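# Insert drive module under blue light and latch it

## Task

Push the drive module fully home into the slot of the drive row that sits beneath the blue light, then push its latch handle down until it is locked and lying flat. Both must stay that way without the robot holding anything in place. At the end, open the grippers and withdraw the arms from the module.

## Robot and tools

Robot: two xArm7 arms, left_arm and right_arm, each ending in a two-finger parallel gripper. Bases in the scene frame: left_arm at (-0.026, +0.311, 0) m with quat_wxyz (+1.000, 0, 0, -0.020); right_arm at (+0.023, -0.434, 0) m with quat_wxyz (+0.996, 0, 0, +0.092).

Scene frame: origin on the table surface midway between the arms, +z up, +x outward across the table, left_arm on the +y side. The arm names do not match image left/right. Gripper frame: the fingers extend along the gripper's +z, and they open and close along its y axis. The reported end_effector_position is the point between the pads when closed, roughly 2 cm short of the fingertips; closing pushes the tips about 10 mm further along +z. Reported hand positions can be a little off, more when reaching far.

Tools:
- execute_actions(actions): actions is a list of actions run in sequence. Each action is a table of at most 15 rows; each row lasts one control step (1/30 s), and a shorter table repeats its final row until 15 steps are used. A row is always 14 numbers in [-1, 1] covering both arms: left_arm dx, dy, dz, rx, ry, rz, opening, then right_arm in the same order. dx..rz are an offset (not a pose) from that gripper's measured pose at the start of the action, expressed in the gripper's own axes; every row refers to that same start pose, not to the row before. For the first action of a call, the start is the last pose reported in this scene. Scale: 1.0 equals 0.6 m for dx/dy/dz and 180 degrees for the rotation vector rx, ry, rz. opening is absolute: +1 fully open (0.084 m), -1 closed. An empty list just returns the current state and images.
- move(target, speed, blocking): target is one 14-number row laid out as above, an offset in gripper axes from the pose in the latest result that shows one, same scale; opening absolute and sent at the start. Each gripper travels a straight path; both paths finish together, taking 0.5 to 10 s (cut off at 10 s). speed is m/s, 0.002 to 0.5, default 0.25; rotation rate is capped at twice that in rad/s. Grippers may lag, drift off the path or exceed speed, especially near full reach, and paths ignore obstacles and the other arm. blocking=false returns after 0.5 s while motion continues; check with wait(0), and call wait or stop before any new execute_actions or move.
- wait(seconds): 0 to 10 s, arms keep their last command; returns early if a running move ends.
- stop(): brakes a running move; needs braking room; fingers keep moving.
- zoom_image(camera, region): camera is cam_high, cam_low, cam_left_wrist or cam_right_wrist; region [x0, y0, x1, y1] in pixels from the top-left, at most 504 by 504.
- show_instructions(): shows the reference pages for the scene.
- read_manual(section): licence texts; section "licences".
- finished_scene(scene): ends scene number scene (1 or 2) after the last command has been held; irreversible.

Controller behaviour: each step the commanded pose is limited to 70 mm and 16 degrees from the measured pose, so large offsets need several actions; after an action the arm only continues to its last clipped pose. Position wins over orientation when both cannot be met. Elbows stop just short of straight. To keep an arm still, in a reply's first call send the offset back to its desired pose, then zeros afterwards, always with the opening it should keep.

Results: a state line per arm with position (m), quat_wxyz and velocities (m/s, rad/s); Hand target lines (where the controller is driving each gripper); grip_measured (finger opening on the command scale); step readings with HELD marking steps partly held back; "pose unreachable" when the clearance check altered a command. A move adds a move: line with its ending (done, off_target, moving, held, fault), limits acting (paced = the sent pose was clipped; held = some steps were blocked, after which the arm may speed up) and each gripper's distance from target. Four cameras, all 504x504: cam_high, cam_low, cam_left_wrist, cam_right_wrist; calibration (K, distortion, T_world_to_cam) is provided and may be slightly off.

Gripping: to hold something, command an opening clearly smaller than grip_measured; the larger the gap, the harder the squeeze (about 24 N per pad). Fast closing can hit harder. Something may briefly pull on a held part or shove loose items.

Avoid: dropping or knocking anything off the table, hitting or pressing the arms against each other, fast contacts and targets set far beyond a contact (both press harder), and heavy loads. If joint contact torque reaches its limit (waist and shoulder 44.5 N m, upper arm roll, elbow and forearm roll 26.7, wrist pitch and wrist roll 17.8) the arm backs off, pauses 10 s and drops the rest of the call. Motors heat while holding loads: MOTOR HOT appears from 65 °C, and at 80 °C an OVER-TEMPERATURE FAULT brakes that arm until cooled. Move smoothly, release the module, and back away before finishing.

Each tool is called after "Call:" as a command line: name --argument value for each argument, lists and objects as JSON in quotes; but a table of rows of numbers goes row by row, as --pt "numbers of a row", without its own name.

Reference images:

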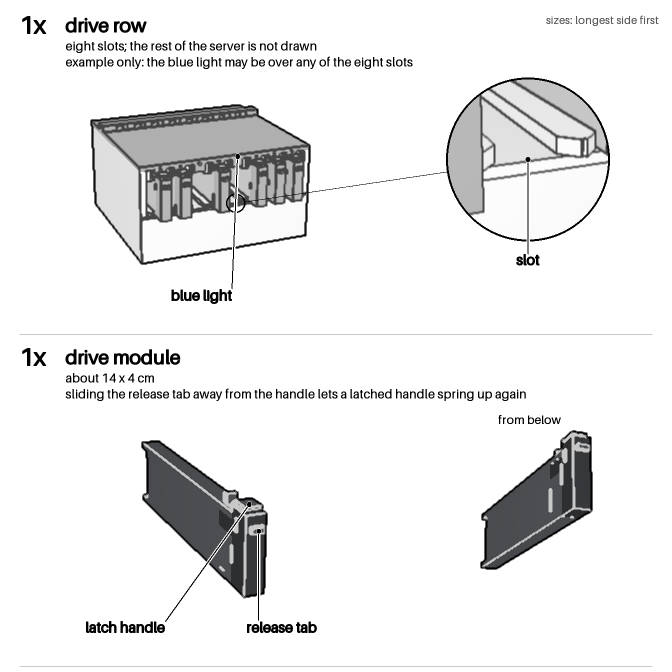

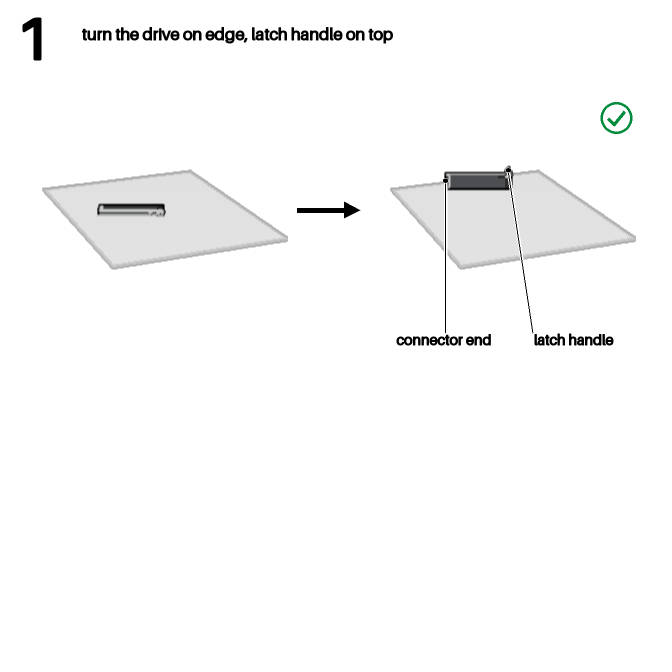

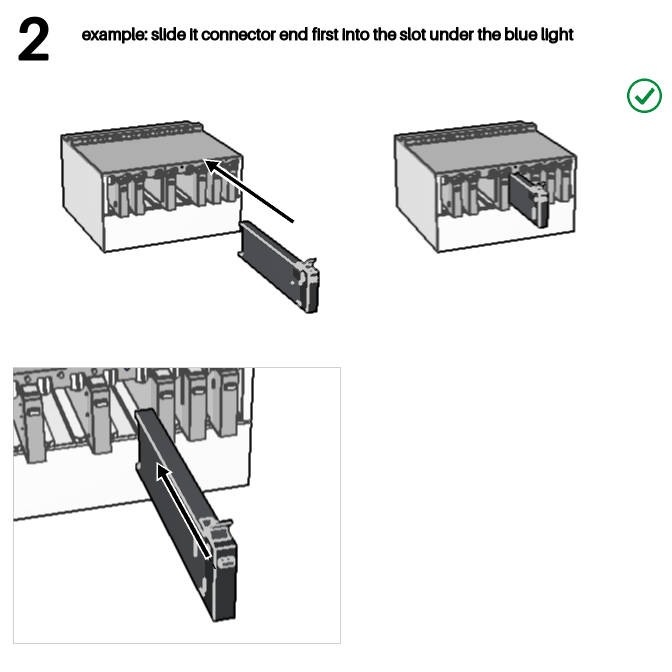

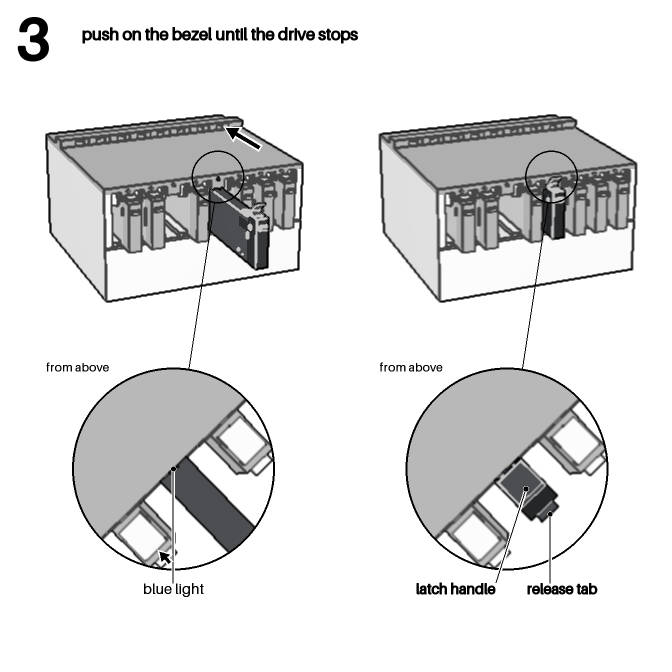

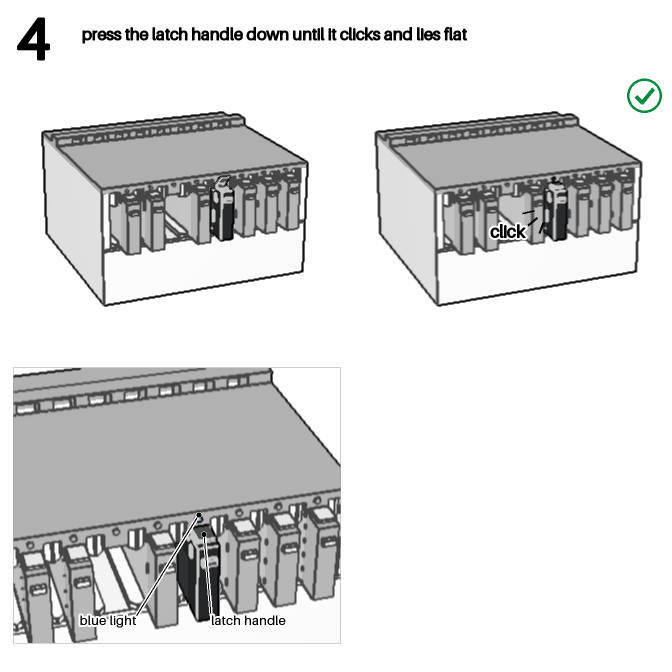

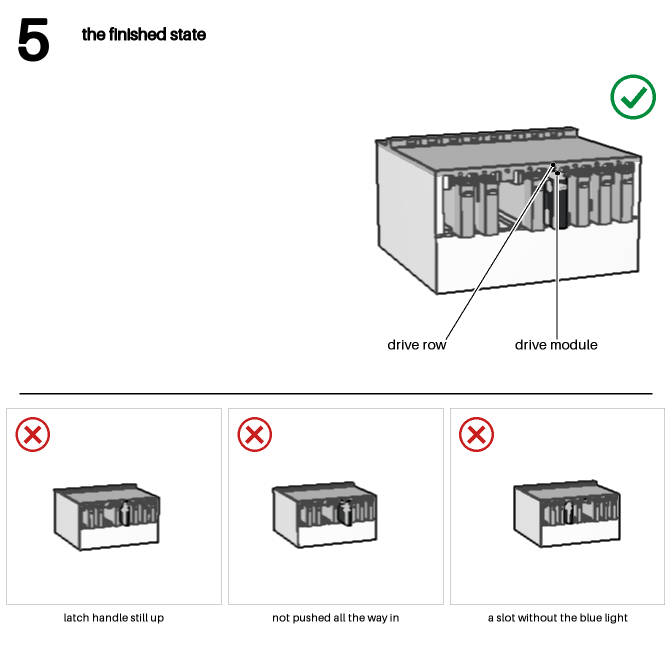

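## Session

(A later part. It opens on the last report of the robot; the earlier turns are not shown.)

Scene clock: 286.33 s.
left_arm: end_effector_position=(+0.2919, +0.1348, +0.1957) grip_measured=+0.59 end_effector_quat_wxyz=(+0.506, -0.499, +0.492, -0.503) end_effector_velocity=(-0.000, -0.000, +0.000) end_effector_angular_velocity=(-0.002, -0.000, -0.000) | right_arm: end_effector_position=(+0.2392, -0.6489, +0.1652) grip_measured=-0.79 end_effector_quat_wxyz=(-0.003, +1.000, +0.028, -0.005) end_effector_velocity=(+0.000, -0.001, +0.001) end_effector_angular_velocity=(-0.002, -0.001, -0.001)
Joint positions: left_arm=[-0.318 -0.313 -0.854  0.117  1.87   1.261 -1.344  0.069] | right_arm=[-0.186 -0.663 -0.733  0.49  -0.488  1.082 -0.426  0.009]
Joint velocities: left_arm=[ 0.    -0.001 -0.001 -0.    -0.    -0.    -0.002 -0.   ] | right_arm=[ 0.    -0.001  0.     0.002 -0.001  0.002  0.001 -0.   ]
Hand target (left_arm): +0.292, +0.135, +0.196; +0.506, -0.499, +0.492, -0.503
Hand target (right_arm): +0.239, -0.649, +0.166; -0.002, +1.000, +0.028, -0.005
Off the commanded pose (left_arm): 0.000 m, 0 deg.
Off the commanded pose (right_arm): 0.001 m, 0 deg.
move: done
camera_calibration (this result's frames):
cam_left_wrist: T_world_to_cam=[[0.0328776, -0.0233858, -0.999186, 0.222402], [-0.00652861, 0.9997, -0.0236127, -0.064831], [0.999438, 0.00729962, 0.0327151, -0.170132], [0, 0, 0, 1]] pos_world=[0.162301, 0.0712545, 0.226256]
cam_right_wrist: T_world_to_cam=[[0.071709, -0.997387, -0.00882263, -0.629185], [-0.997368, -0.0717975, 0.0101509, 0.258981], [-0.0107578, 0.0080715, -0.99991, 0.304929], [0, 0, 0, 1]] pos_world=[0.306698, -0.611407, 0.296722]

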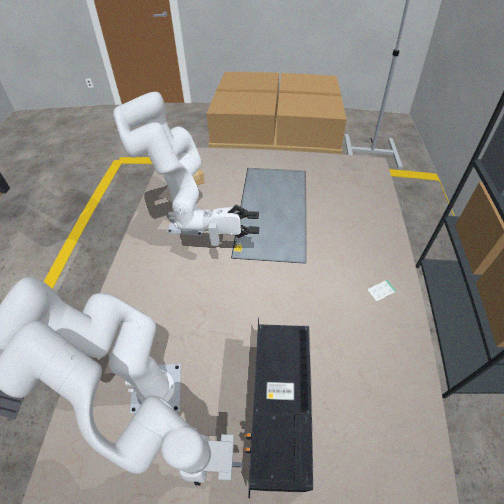

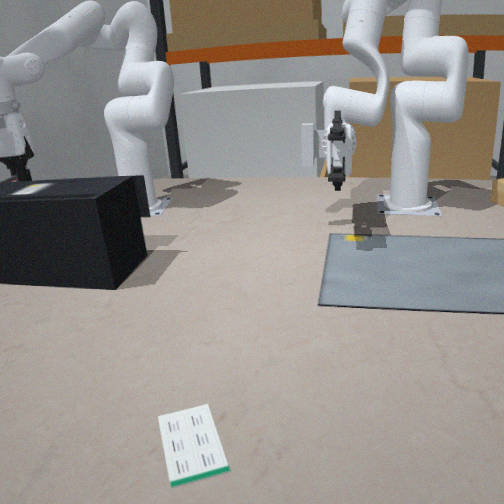

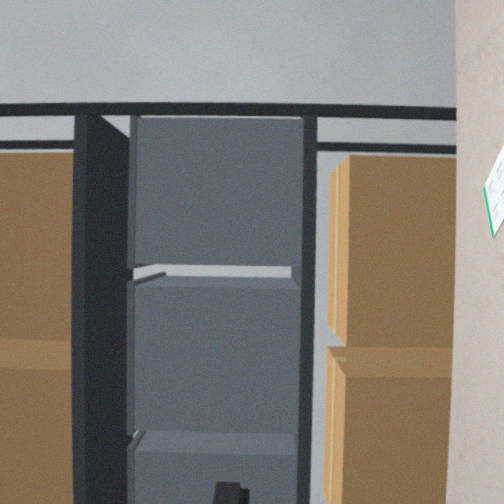

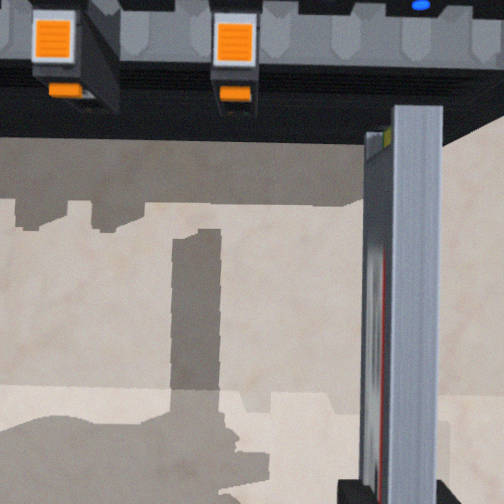

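Call:
move --target '[0,0,0,0,0,0,0.6,0.02,-0.001,0.003,0,0,0,-1]' --speed 0.02

Call:
move --target '[0,0,0,0,0,0,0.6,0.035,0,0,0,0,0,-1]' --speed 0.01

Scene clock: 295.57 s.
left_arm: end_effector_position=(+0.2919, +0.1348, +0.1957) grip_measured=+0.59 end_effector_quat_wxyz=(+0.506, -0.499, +0.492, -0.503) end_effector_velocity=(-0.000, +0.001, -0.000) end_effector_angular_velocity=(-0.002, +0.001, +0.002) | right_arm: end_effector_position=(+0.2511, -0.6477, +0.1633) grip_measured=-0.79 end_effector_quat_wxyz=(-0.003, +1.000, +0.028, -0.005) end_effector_velocity=(-0.000, -0.001, +0.000) end_effector_angular_velocity=(+0.001, -0.002, -0.004)
Joint positions: left_arm=[-0.318 -0.313 -0.854  0.117  1.87   1.261 -1.344  0.069] | right_arm=[-0.155 -0.621 -0.739  0.507 -0.469  1.057 -0.416  0.009]
Joint velocities: left_arm=[-0.     0.001  0.    -0.    -0.002  0.001 -0.001  0.   ] | right_arm=[-0.001 -0.    -0.003  0.001  0.    -0.001  0.    -0.   ]
Hand target (left_arm): +0.292, +0.135, +0.196; +0.506, -0.499, +0.492, -0.503
Hand target (right_arm): +0.251, -0.648, +0.163; -0.003, +1.000, +0.028, -0.005
Off the commanded pose (left_arm): 0.000 m, 0 deg.
Off the commanded pose (right_arm): 0.000 m, 0 deg.
move: done
camera_calibration (this result's frames):
cam_left_wrist: T_world_to_cam=[[0.0328776, -0.0233857, -0.999186, 0.222402], [-0.00652858, 0.9997, -0.0236125, -0.0648311], [0.999438, 0.00729958, 0.0327151, -0.170132], [0, 0, 0, 1]] pos_world=[0.162301, 0.0712545, 0.226255]
cam_right_wrist: T_world_to_cam=[[0.0716705, -0.997391, -0.00865854, -0.62885], [-0.99737, -0.0717573, 0.0101688, 0.270976], [-0.0107636, 0.00790697, -0.999911, 0.303058], [0, 0, 0, 1]] pos_world=[0.318596, -0.610161, 0.29483]

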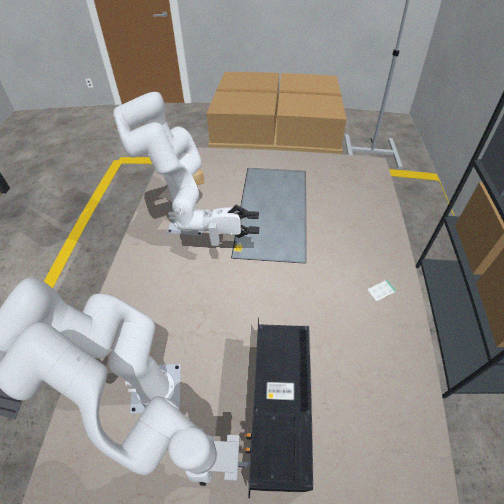

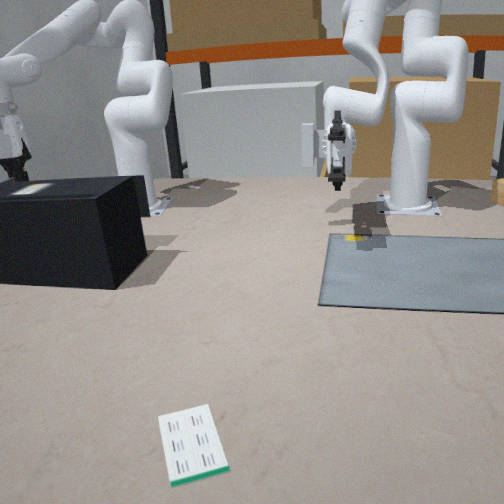

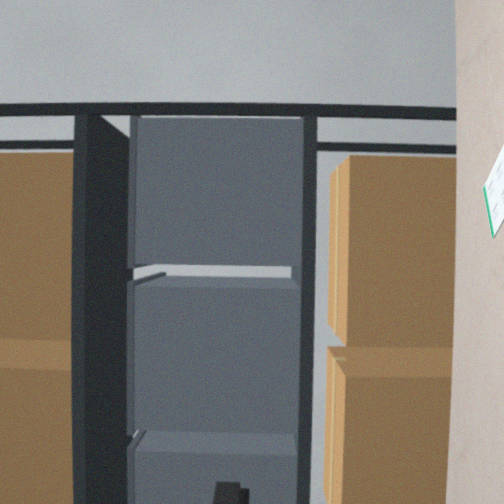

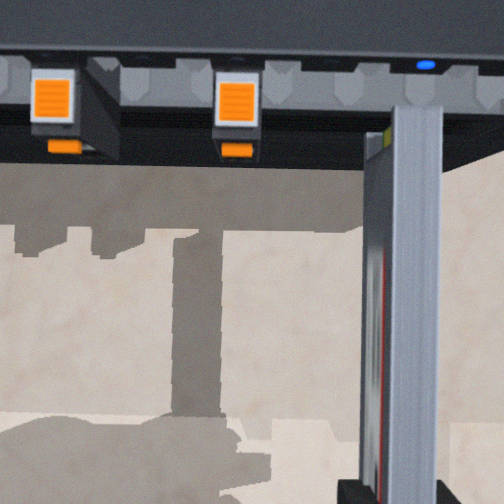

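Scene clock: 297.90 s.
left_arm: end_effector_position=(+0.2919, +0.1348, +0.1957) grip_measured=+0.59 end_effector_quat_wxyz=(+0.506, -0.499, +0.492, -0.503) end_effector_velocity=(+0.000, +0.000, +0.000) end_effector_angular_velocity=(-0.002, +0.000, +0.001) | right_arm: end_effector_position=(+0.2720, -0.6466, +0.1632) grip_measured=-0.79 end_effector_quat_wxyz=(-0.003, +1.000, +0.028, -0.005) end_effector_velocity=(+0.000, +0.001, -0.000) end_effector_angular_velocity=(+0.001, -0.001, +0.001)
Joint positions: left_arm=[-0.318 -0.313 -0.854  0.117  1.87   1.261 -1.344  0.069] | right_arm=[-0.101 -0.549 -0.749  0.548 -0.431  1.025 -0.405  0.009]
Joint velocities: left_arm=[-0.     0.     0.001  0.    -0.    -0.    -0.002  0.   ] | right_arm=[ 0.001 -0.    -0.    -0.     0.001 -0.    -0.    -0.   ]
Hand target (left_arm): +0.292, +0.135, +0.196; +0.506, -0.499, +0.492, -0.503
Hand target (right_arm): +0.272, -0.647, +0.163; -0.003, +1.000, +0.028, -0.005
Off the commanded pose (left_arm): 0.000 m, 0 deg.
Off the commanded pose (right_arm): 0.000 m, 0 deg.
move: done
camera_calibration (this result's frames):
cam_left_wrist: T_world_to_cam=[[0.0328776, -0.0233855, -0.999186, 0.222401], [-0.00652867, 0.9997, -0.0236123, -0.0648312], [0.999438, 0.00729967, 0.032715, -0.170132], [0, 0, 0, 1]] pos_world=[0.162301, 0.0712546, 0.226255]
cam_right_wrist: T_world_to_cam=[[0.0716873, -0.997392, -0.00836356, -0.629306], [-0.997369, -0.0717714, 0.0102342, 0.291927], [-0.0108078, 0.00760789, -0.999913, 0.302926], [0, 0, 0, 1]] pos_world=[0.339546, -0.609017, 0.294649]

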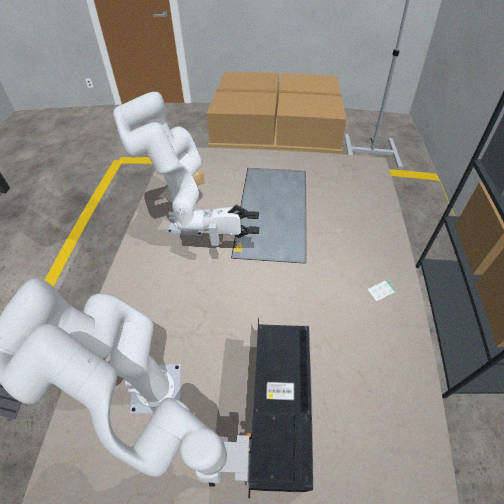

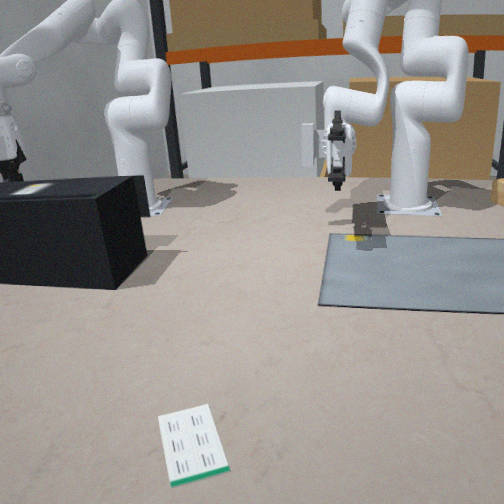

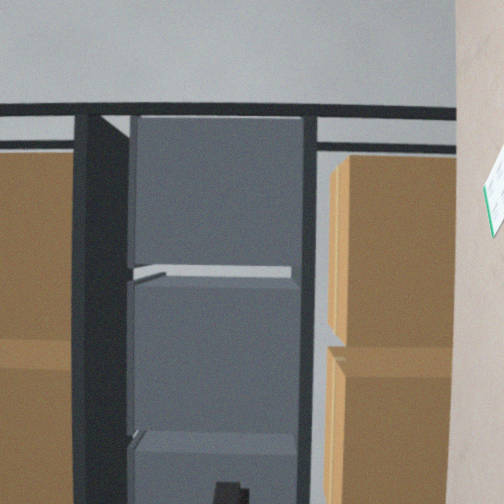

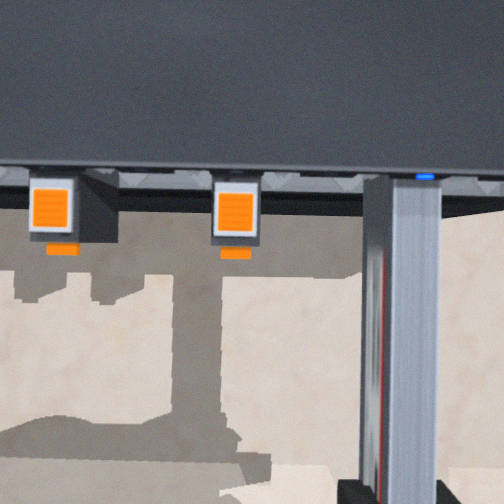

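Call:
move --target '[0,0,0,0,0,0,0.6,0.04,0,0,0,0,0,-1]' --speed 0.015

Scene clock: 302.90 s.
left_arm: end_effector_position=(+0.2919, +0.1348, +0.1957) grip_measured=+0.59 end_effector_quat_wxyz=(+0.506, -0.499, +0.492, -0.503) end_effector_velocity=(+0.000, +0.000, +0.000) end_effector_angular_velocity=(+0.000, -0.001, +0.002) | right_arm: end_effector_position=(+0.2960, -0.6454, +0.1630) grip_measured=-0.79 end_effector_quat_wxyz=(-0.002, +1.000, +0.028, -0.005) end_effector_velocity=(-0.000, -0.000, +0.000) end_effector_angular_velocity=(-0.000, -0.000, +0.000)
Joint positions: left_arm=[-0.318 -0.313 -0.854  0.117  1.87   1.261 -1.344  0.069] | right_arm=[-0.042 -0.466 -0.763  0.598 -0.382  0.994 -0.402  0.009]
Joint velocities: left_arm=[ 0.    -0.001  0.    -0.    -0.001  0.001  0.001 -0.   ] | right_arm=[-0.001 -0.    -0.    -0.    -0.     0.    -0.001  0.   ]
Hand target (left_arm): +0.292, +0.135, +0.196; +0.506, -0.499, +0.492, -0.503
Hand target (right_arm): +0.296, -0.645, +0.163; -0.002, +1.000, +0.028, -0.005
Off the commanded pose (left_arm): 0.000 m, 0 deg.
Off the commanded pose (right_arm): 0.000 m, 0 deg.
move: done
camera_calibration (this result's frames):
cam_left_wrist: T_world_to_cam=[[0.0328775, -0.0233854, -0.999186, 0.222401], [-0.00652869, 0.9997, -0.0236123, -0.0648312], [0.999438, 0.00729969, 0.032715, -0.170132], [0, 0, 0, 1]] pos_world=[0.162301, 0.0712546, 0.226255]
cam_right_wrist: T_world_to_cam=[[0.0717071, -0.997394, -0.00796433, -0.629856], [-0.997368, -0.0717865, 0.0101768, 0.315919], [-0.010722, 0.00721362, -0.999916, 0.302751], [0, 0, 0, 1]] pos_world=[0.363499, -0.60772, 0.294495]

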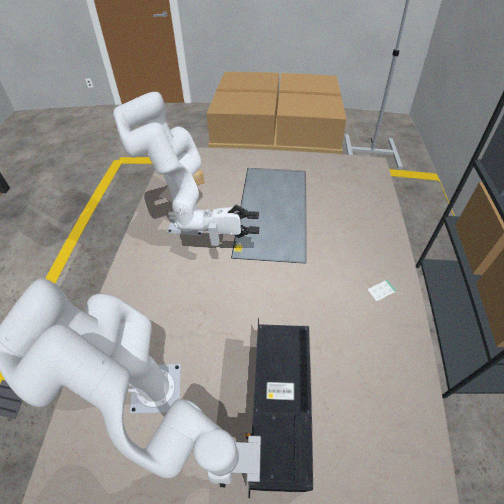

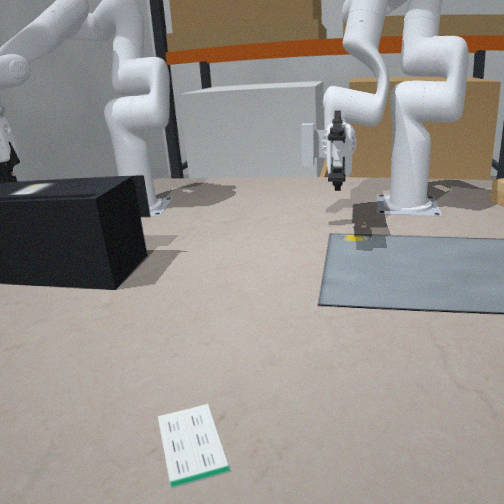

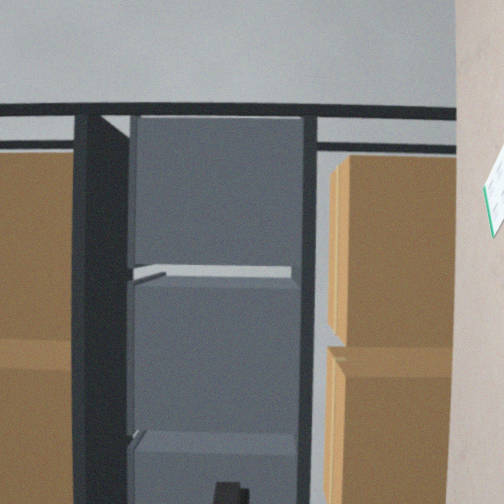

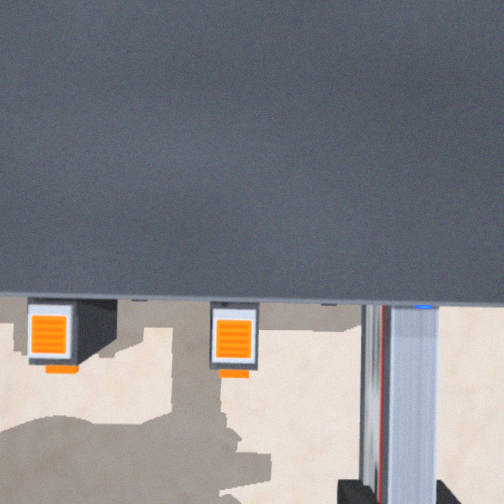

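Call:
move --target '[0,0,0,0,0,0,0.6,0.058,0,0,0,0,0,-1]' --speed 0.015

Call:
move --target '[0,0,0,0,0,0,0.6,0,0,0,0,0,0,-0.5]'

Call:
move --target '[0,0,0,0,0,0,0.6,0,0,-0.1,0,0,0,-0.5]' --speed 0.08

Call:
move --target '[0,0,0,0,0,0,0.6,-0.12,0,0,0,0,0,-1]' --speed 0.15

Scene clock: 309.87 s.
left_arm: end_effector_position=(+0.2919, +0.1348, +0.1957) grip_measured=+0.59 end_effector_quat_wxyz=(+0.506, -0.499, +0.492, -0.503) end_effector_velocity=(+0.000, +0.000, +0.001) end_effector_angular_velocity=(-0.001, -0.001, +0.001) | right_arm: end_effector_position=(+0.3307, -0.6435, +0.1628) grip_measured=-0.79 end_effector_quat_wxyz=(-0.002, +1.000, +0.028, -0.005) end_effector_velocity=(+0.000, +0.000, +0.000) end_effector_angular_velocity=(+0.001, -0.000, +0.001)
Joint positions: left_arm=[-0.318 -0.313 -0.854  0.117  1.87   1.261 -1.344  0.069] | right_arm=[ 0.039 -0.342 -0.788  0.678 -0.298  0.957 -0.414  0.009]
Joint velocities: left_arm=[-0.001 -0.002  0.    -0.    -0.001 -0.001  0.     0.   ] | right_arm=[ 0.001 -0.     0.    -0.     0.001 -0.    -0.     0.   ]
Hand target (left_arm): +0.292, +0.135, +0.196; +0.506, -0.499, +0.492, -0.503
Hand target (right_arm): +0.331, -0.644, +0.163; -0.002, +1.000, +0.028, -0.005
Off the commanded pose (left_arm): 0.000 m, 0 deg.
Off the commanded pose (right_arm): 0.000 m, 0 deg.
move: done
camera_calibration (this result's frames):
cam_left_wrist: T_world_to_cam=[[0.0328776, -0.0233852, -0.999186, 0.222401], [-0.00652849, 0.9997, -0.023612, -0.0648313], [0.999438, 0.00729949, 0.0327151, -0.170132], [0, 0, 0, 1]] pos_world=[0.162301, 0.0712546, 0.226255]
cam_right_wrist: T_world_to_cam=[[0.0717637, -0.997394, -0.00739725, -0.630647], [-0.997365, -0.0718366, 0.010114, 0.350689], [-0.0106191, 0.00665194, -0.999921, 0.302516], [0, 0, 0, 1]] pos_world=[0.398235, -0.605824, 0.29428]

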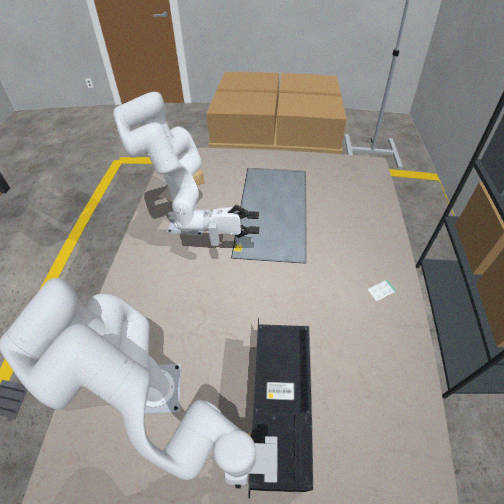

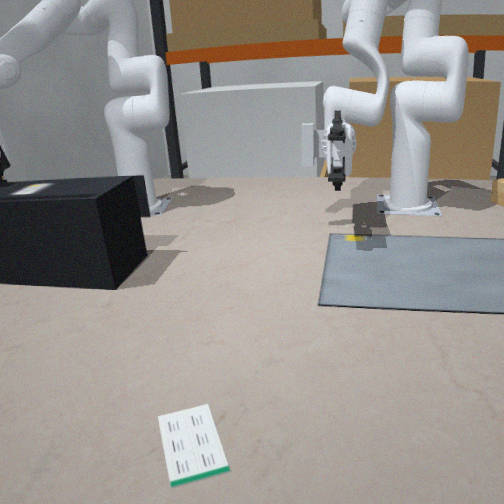

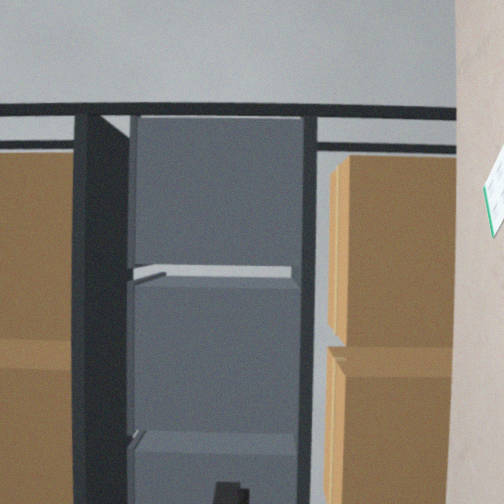

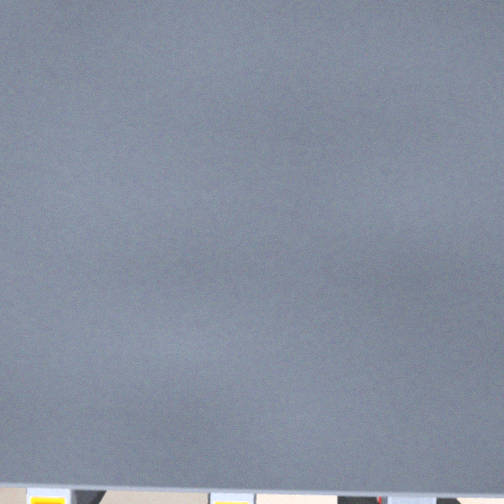

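Scene clock: 310.37 s.
left_arm: end_effector_position=(+0.2919, +0.1348, +0.1957) grip_measured=+0.59 end_effector_quat_wxyz=(+0.506, -0.499, +0.492, -0.503) end_effector_velocity=(-0.000, +0.000, -0.000) end_effector_angular_velocity=(-0.002, +0.001, +0.001) | right_arm: end_effector_position=(+0.3308, -0.6436, +0.1629) grip_measured=-0.52 end_effector_quat_wxyz=(-0.002, +1.000, +0.028, -0.005) end_effector_velocity=(-0.000, -0.000, -0.000) end_effector_angular_velocity=(+0.001, +0.000, -0.003)
Joint positions: left_arm=[-0.318 -0.313 -0.854  0.117  1.87   1.261 -1.344  0.069] | right_arm=[ 0.039 -0.342 -0.788  0.679 -0.298  0.957 -0.414  0.021]
Joint velocities: left_arm=[ 0.001  0.    -0.     0.    -0.    -0.    -0.002 -0.   ] | right_arm=[-0.001  0.001 -0.001  0.     0.001  0.     0.    -0.   ]
Hand target (left_arm): +0.292, +0.135, +0.196; +0.506, -0.499, +0.492, -0.503
Hand target (right_arm): +0.331, -0.644, +0.163; -0.002, +1.000, +0.028, -0.005
Off the commanded pose (left_arm): 0.000 m, 0 deg.
Off the commanded pose (right_arm): 0.000 m, 0 deg.
move: done
camera_calibration (this result's frames):
cam_left_wrist: T_world_to_cam=[[0.0328776, -0.0233851, -0.999186, 0.222401], [-0.00652882, 0.9997, -0.023612, -0.0648313], [0.999438, 0.00729981, 0.032715, -0.170132], [0, 0, 0, 1]] pos_world=[0.162301, 0.0712546, 0.226255]
cam_right_wrist: T_world_to_cam=[[0.0716886, -0.9974, -0.00731972, -0.63069], [-0.997372, -0.0717598, 0.00998927, 0.350783], [-0.0104886, 0.00658437, -0.999923, 0.302464], [0, 0, 0, 1]] pos_world=[0.398247, -0.605869, 0.294321]

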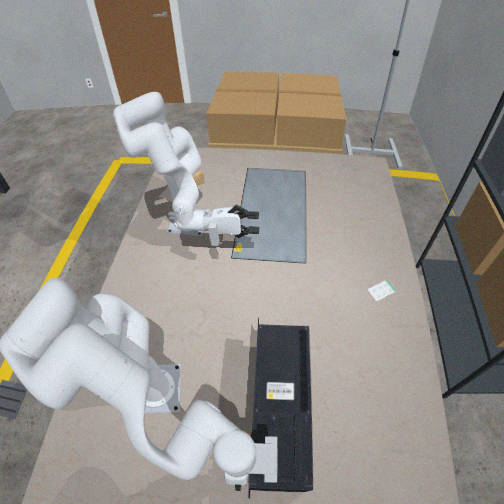

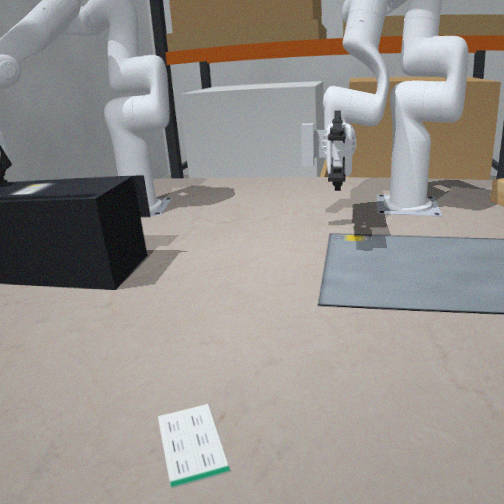

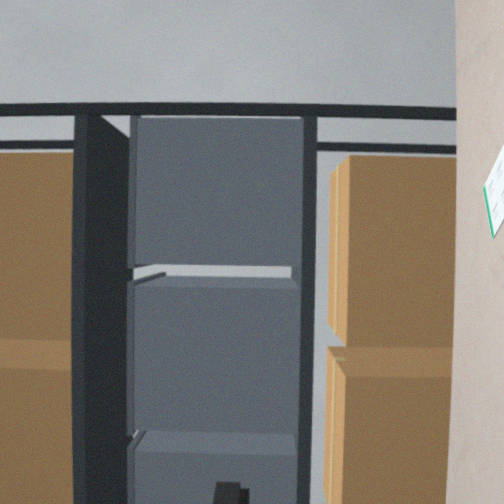

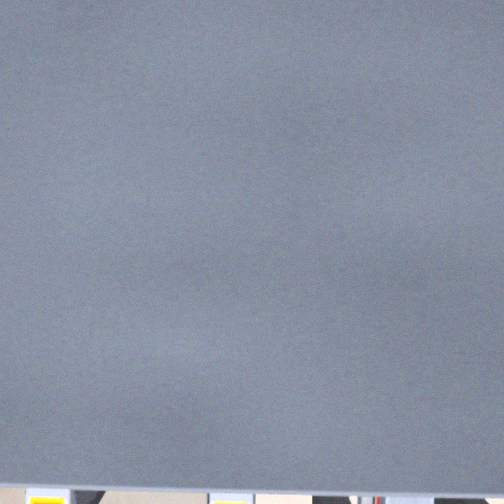

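Scene clock: 311.43 s.
left_arm: end_effector_position=(+0.2919, +0.1348, +0.1957) grip_measured=+0.59 end_effector_quat_wxyz=(+0.506, -0.499, +0.492, -0.503) end_effector_velocity=(-0.000, +0.000, -0.001) end_effector_angular_velocity=(+0.001, +0.002, +0.000) | right_arm: end_effector_position=(+0.3312, -0.6439, +0.2224) grip_measured=-0.52 end_effector_quat_wxyz=(-0.002, +1.000, +0.028, -0.006) end_effector_velocity=(+0.000, -0.001, +0.001) end_effector_angular_velocity=(-0.001, -0.001, -0.001)
Joint positions: left_arm=[-0.318 -0.313 -0.854  0.117  1.87   1.261 -1.344  0.069] | right_arm=[ 0.026 -0.427 -0.721  0.795 -0.305  1.154 -0.391  0.021]
Joint velocities: left_arm=[ 0.     0.001 -0.     0.    -0.    -0.     0.    -0.   ] | right_arm=[-0.002  0.     0.001  0.002 -0.001  0.001 -0.    -0.   ]
Hand target (left_arm): +0.292, +0.135, +0.196; +0.506, -0.499, +0.492, -0.503
Hand target (right_arm): +0.331, -0.644, +0.223; -0.002, +1.000, +0.028, -0.005
Off the commanded pose (left_arm): 0.000 m, 0 deg.
Off the commanded pose (right_arm): 0.001 m, 0 deg.
move: done
camera_calibration (this result's frames):
cam_left_wrist: T_world_to_cam=[[0.0328775, -0.0233853, -0.999186, 0.222401], [-0.00652884, 0.9997, -0.0236122, -0.0648312], [0.999438, 0.00729984, 0.032715, -0.170132], [0, 0, 0, 1]] pos_world=[0.162301, 0.0712546, 0.226255]
cam_right_wrist: T_world_to_cam=[[0.0713523, -0.997421, -0.00774962, -0.630371], [-0.997386, -0.0714344, 0.0108982, 0.350576], [-0.0114237, 0.00695175, -0.999911, 0.36257], [0, 0, 0, 1]] pos_world=[0.398779, -0.606223, 0.353832]

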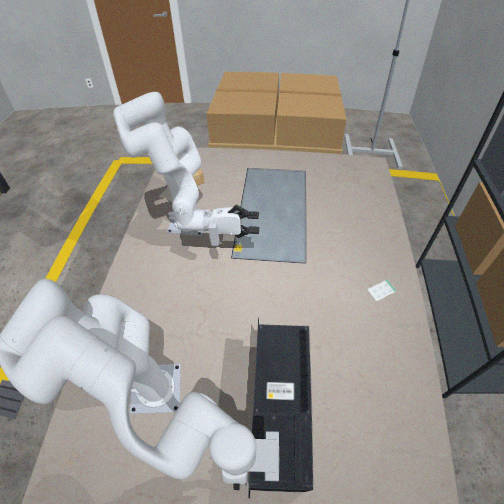

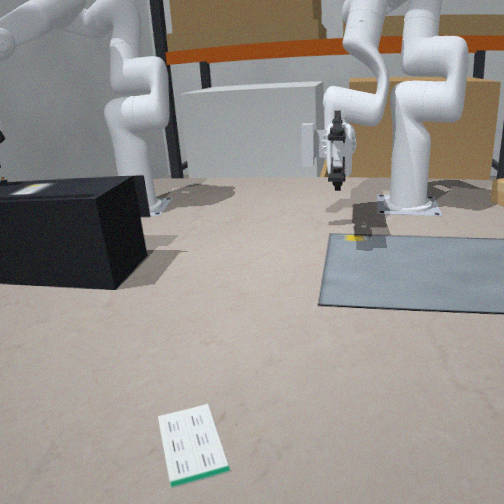

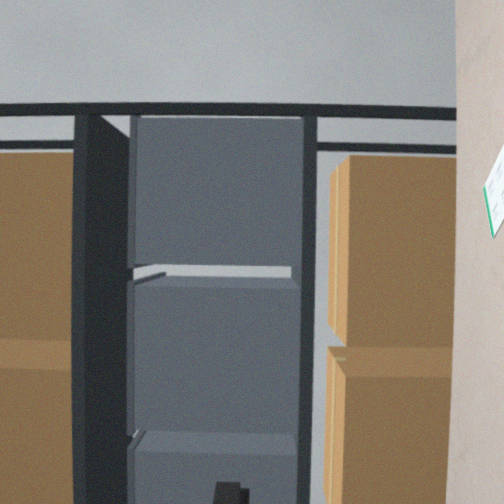

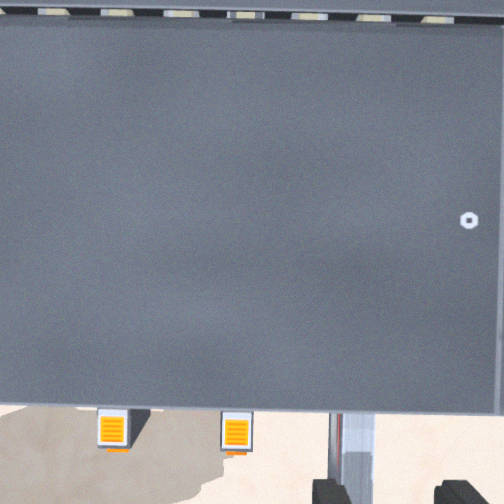

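Scene clock: 312.27 s.
left_arm: end_effector_position=(+0.2919, +0.1348, +0.1957) grip_measured=+0.59 end_effector_quat_wxyz=(+0.506, -0.499, +0.492, -0.503) end_effector_velocity=(-0.000, -0.001, +0.000) end_effector_angular_velocity=(-0.000, -0.001, -0.002) | right_arm: end_effector_position=(+0.2595, -0.6475, +0.2229) grip_measured=-1.00 end_effector_quat_wxyz=(-0.003, +1.000, +0.028, -0.006) end_effector_velocity=(-0.002, -0.001, -0.001) end_effector_angular_velocity=(+0.001, +0.003, -0.003)
Joint positions: left_arm=[-0.318 -0.313 -0.854  0.117  1.87   1.261 -1.344  0.069] | right_arm=[-0.113 -0.673 -0.676  0.648 -0.425  1.248 -0.398  0.   ]
Joint velocities: left_arm=[-0.    -0.001 -0.001  0.     0.001 -0.    -0.    -0.   ] | right_arm=[-0.004  0.    -0.    -0.002 -0.001  0.001  0.     0.   ]
Hand target (left_arm): +0.292, +0.135, +0.196; +0.506, -0.499, +0.492, -0.503
Hand target (right_arm): +0.259, -0.648, +0.223; -0.003, +1.000, +0.028, -0.006
Off the commanded pose (left_arm): 0.000 m, 0 deg.
Off the commanded pose (right_arm): 0.001 m, 0 deg.
move: done
camera_calibration (this result's frames):
cam_left_wrist: T_world_to_cam=[[0.0328775, -0.0233851, -0.999186, 0.222401], [-0.0065286, 0.9997, -0.023612, -0.0648313], [0.999438, 0.00729959, 0.032715, -0.170132], [0, 0, 0, 1]] pos_world=[0.162301, 0.0712546, 0.226255]
cam_right_wrist: T_world_to_cam=[[0.0720802, -0.997362, -0.00856789, -0.628844], [-0.997328, -0.0721746, 0.0112696, 0.278289], [-0.0118582, 0.00773269, -0.9999, 0.362909], [0, 0, 0, 1]] pos_world=[0.327176, -0.609906, 0.354349]

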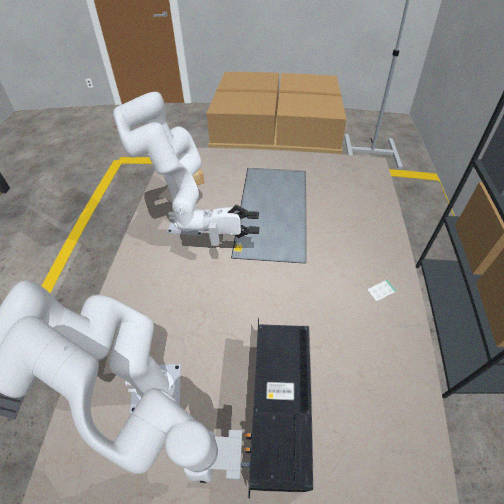

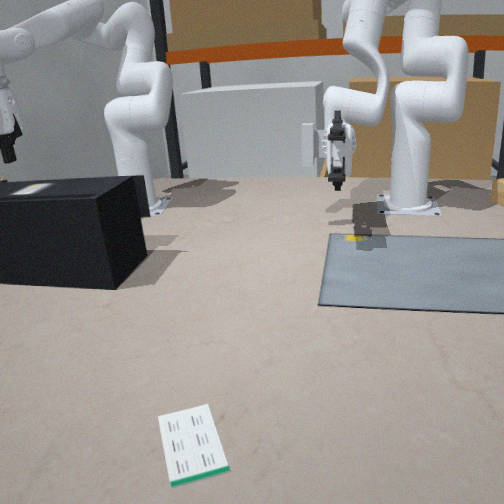

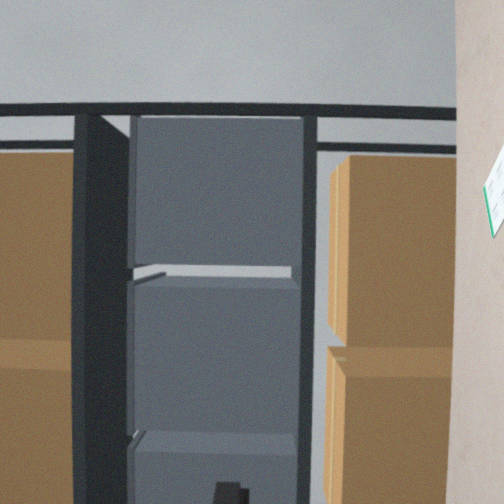

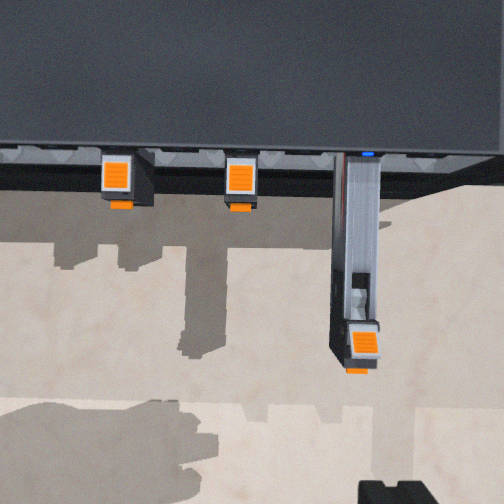

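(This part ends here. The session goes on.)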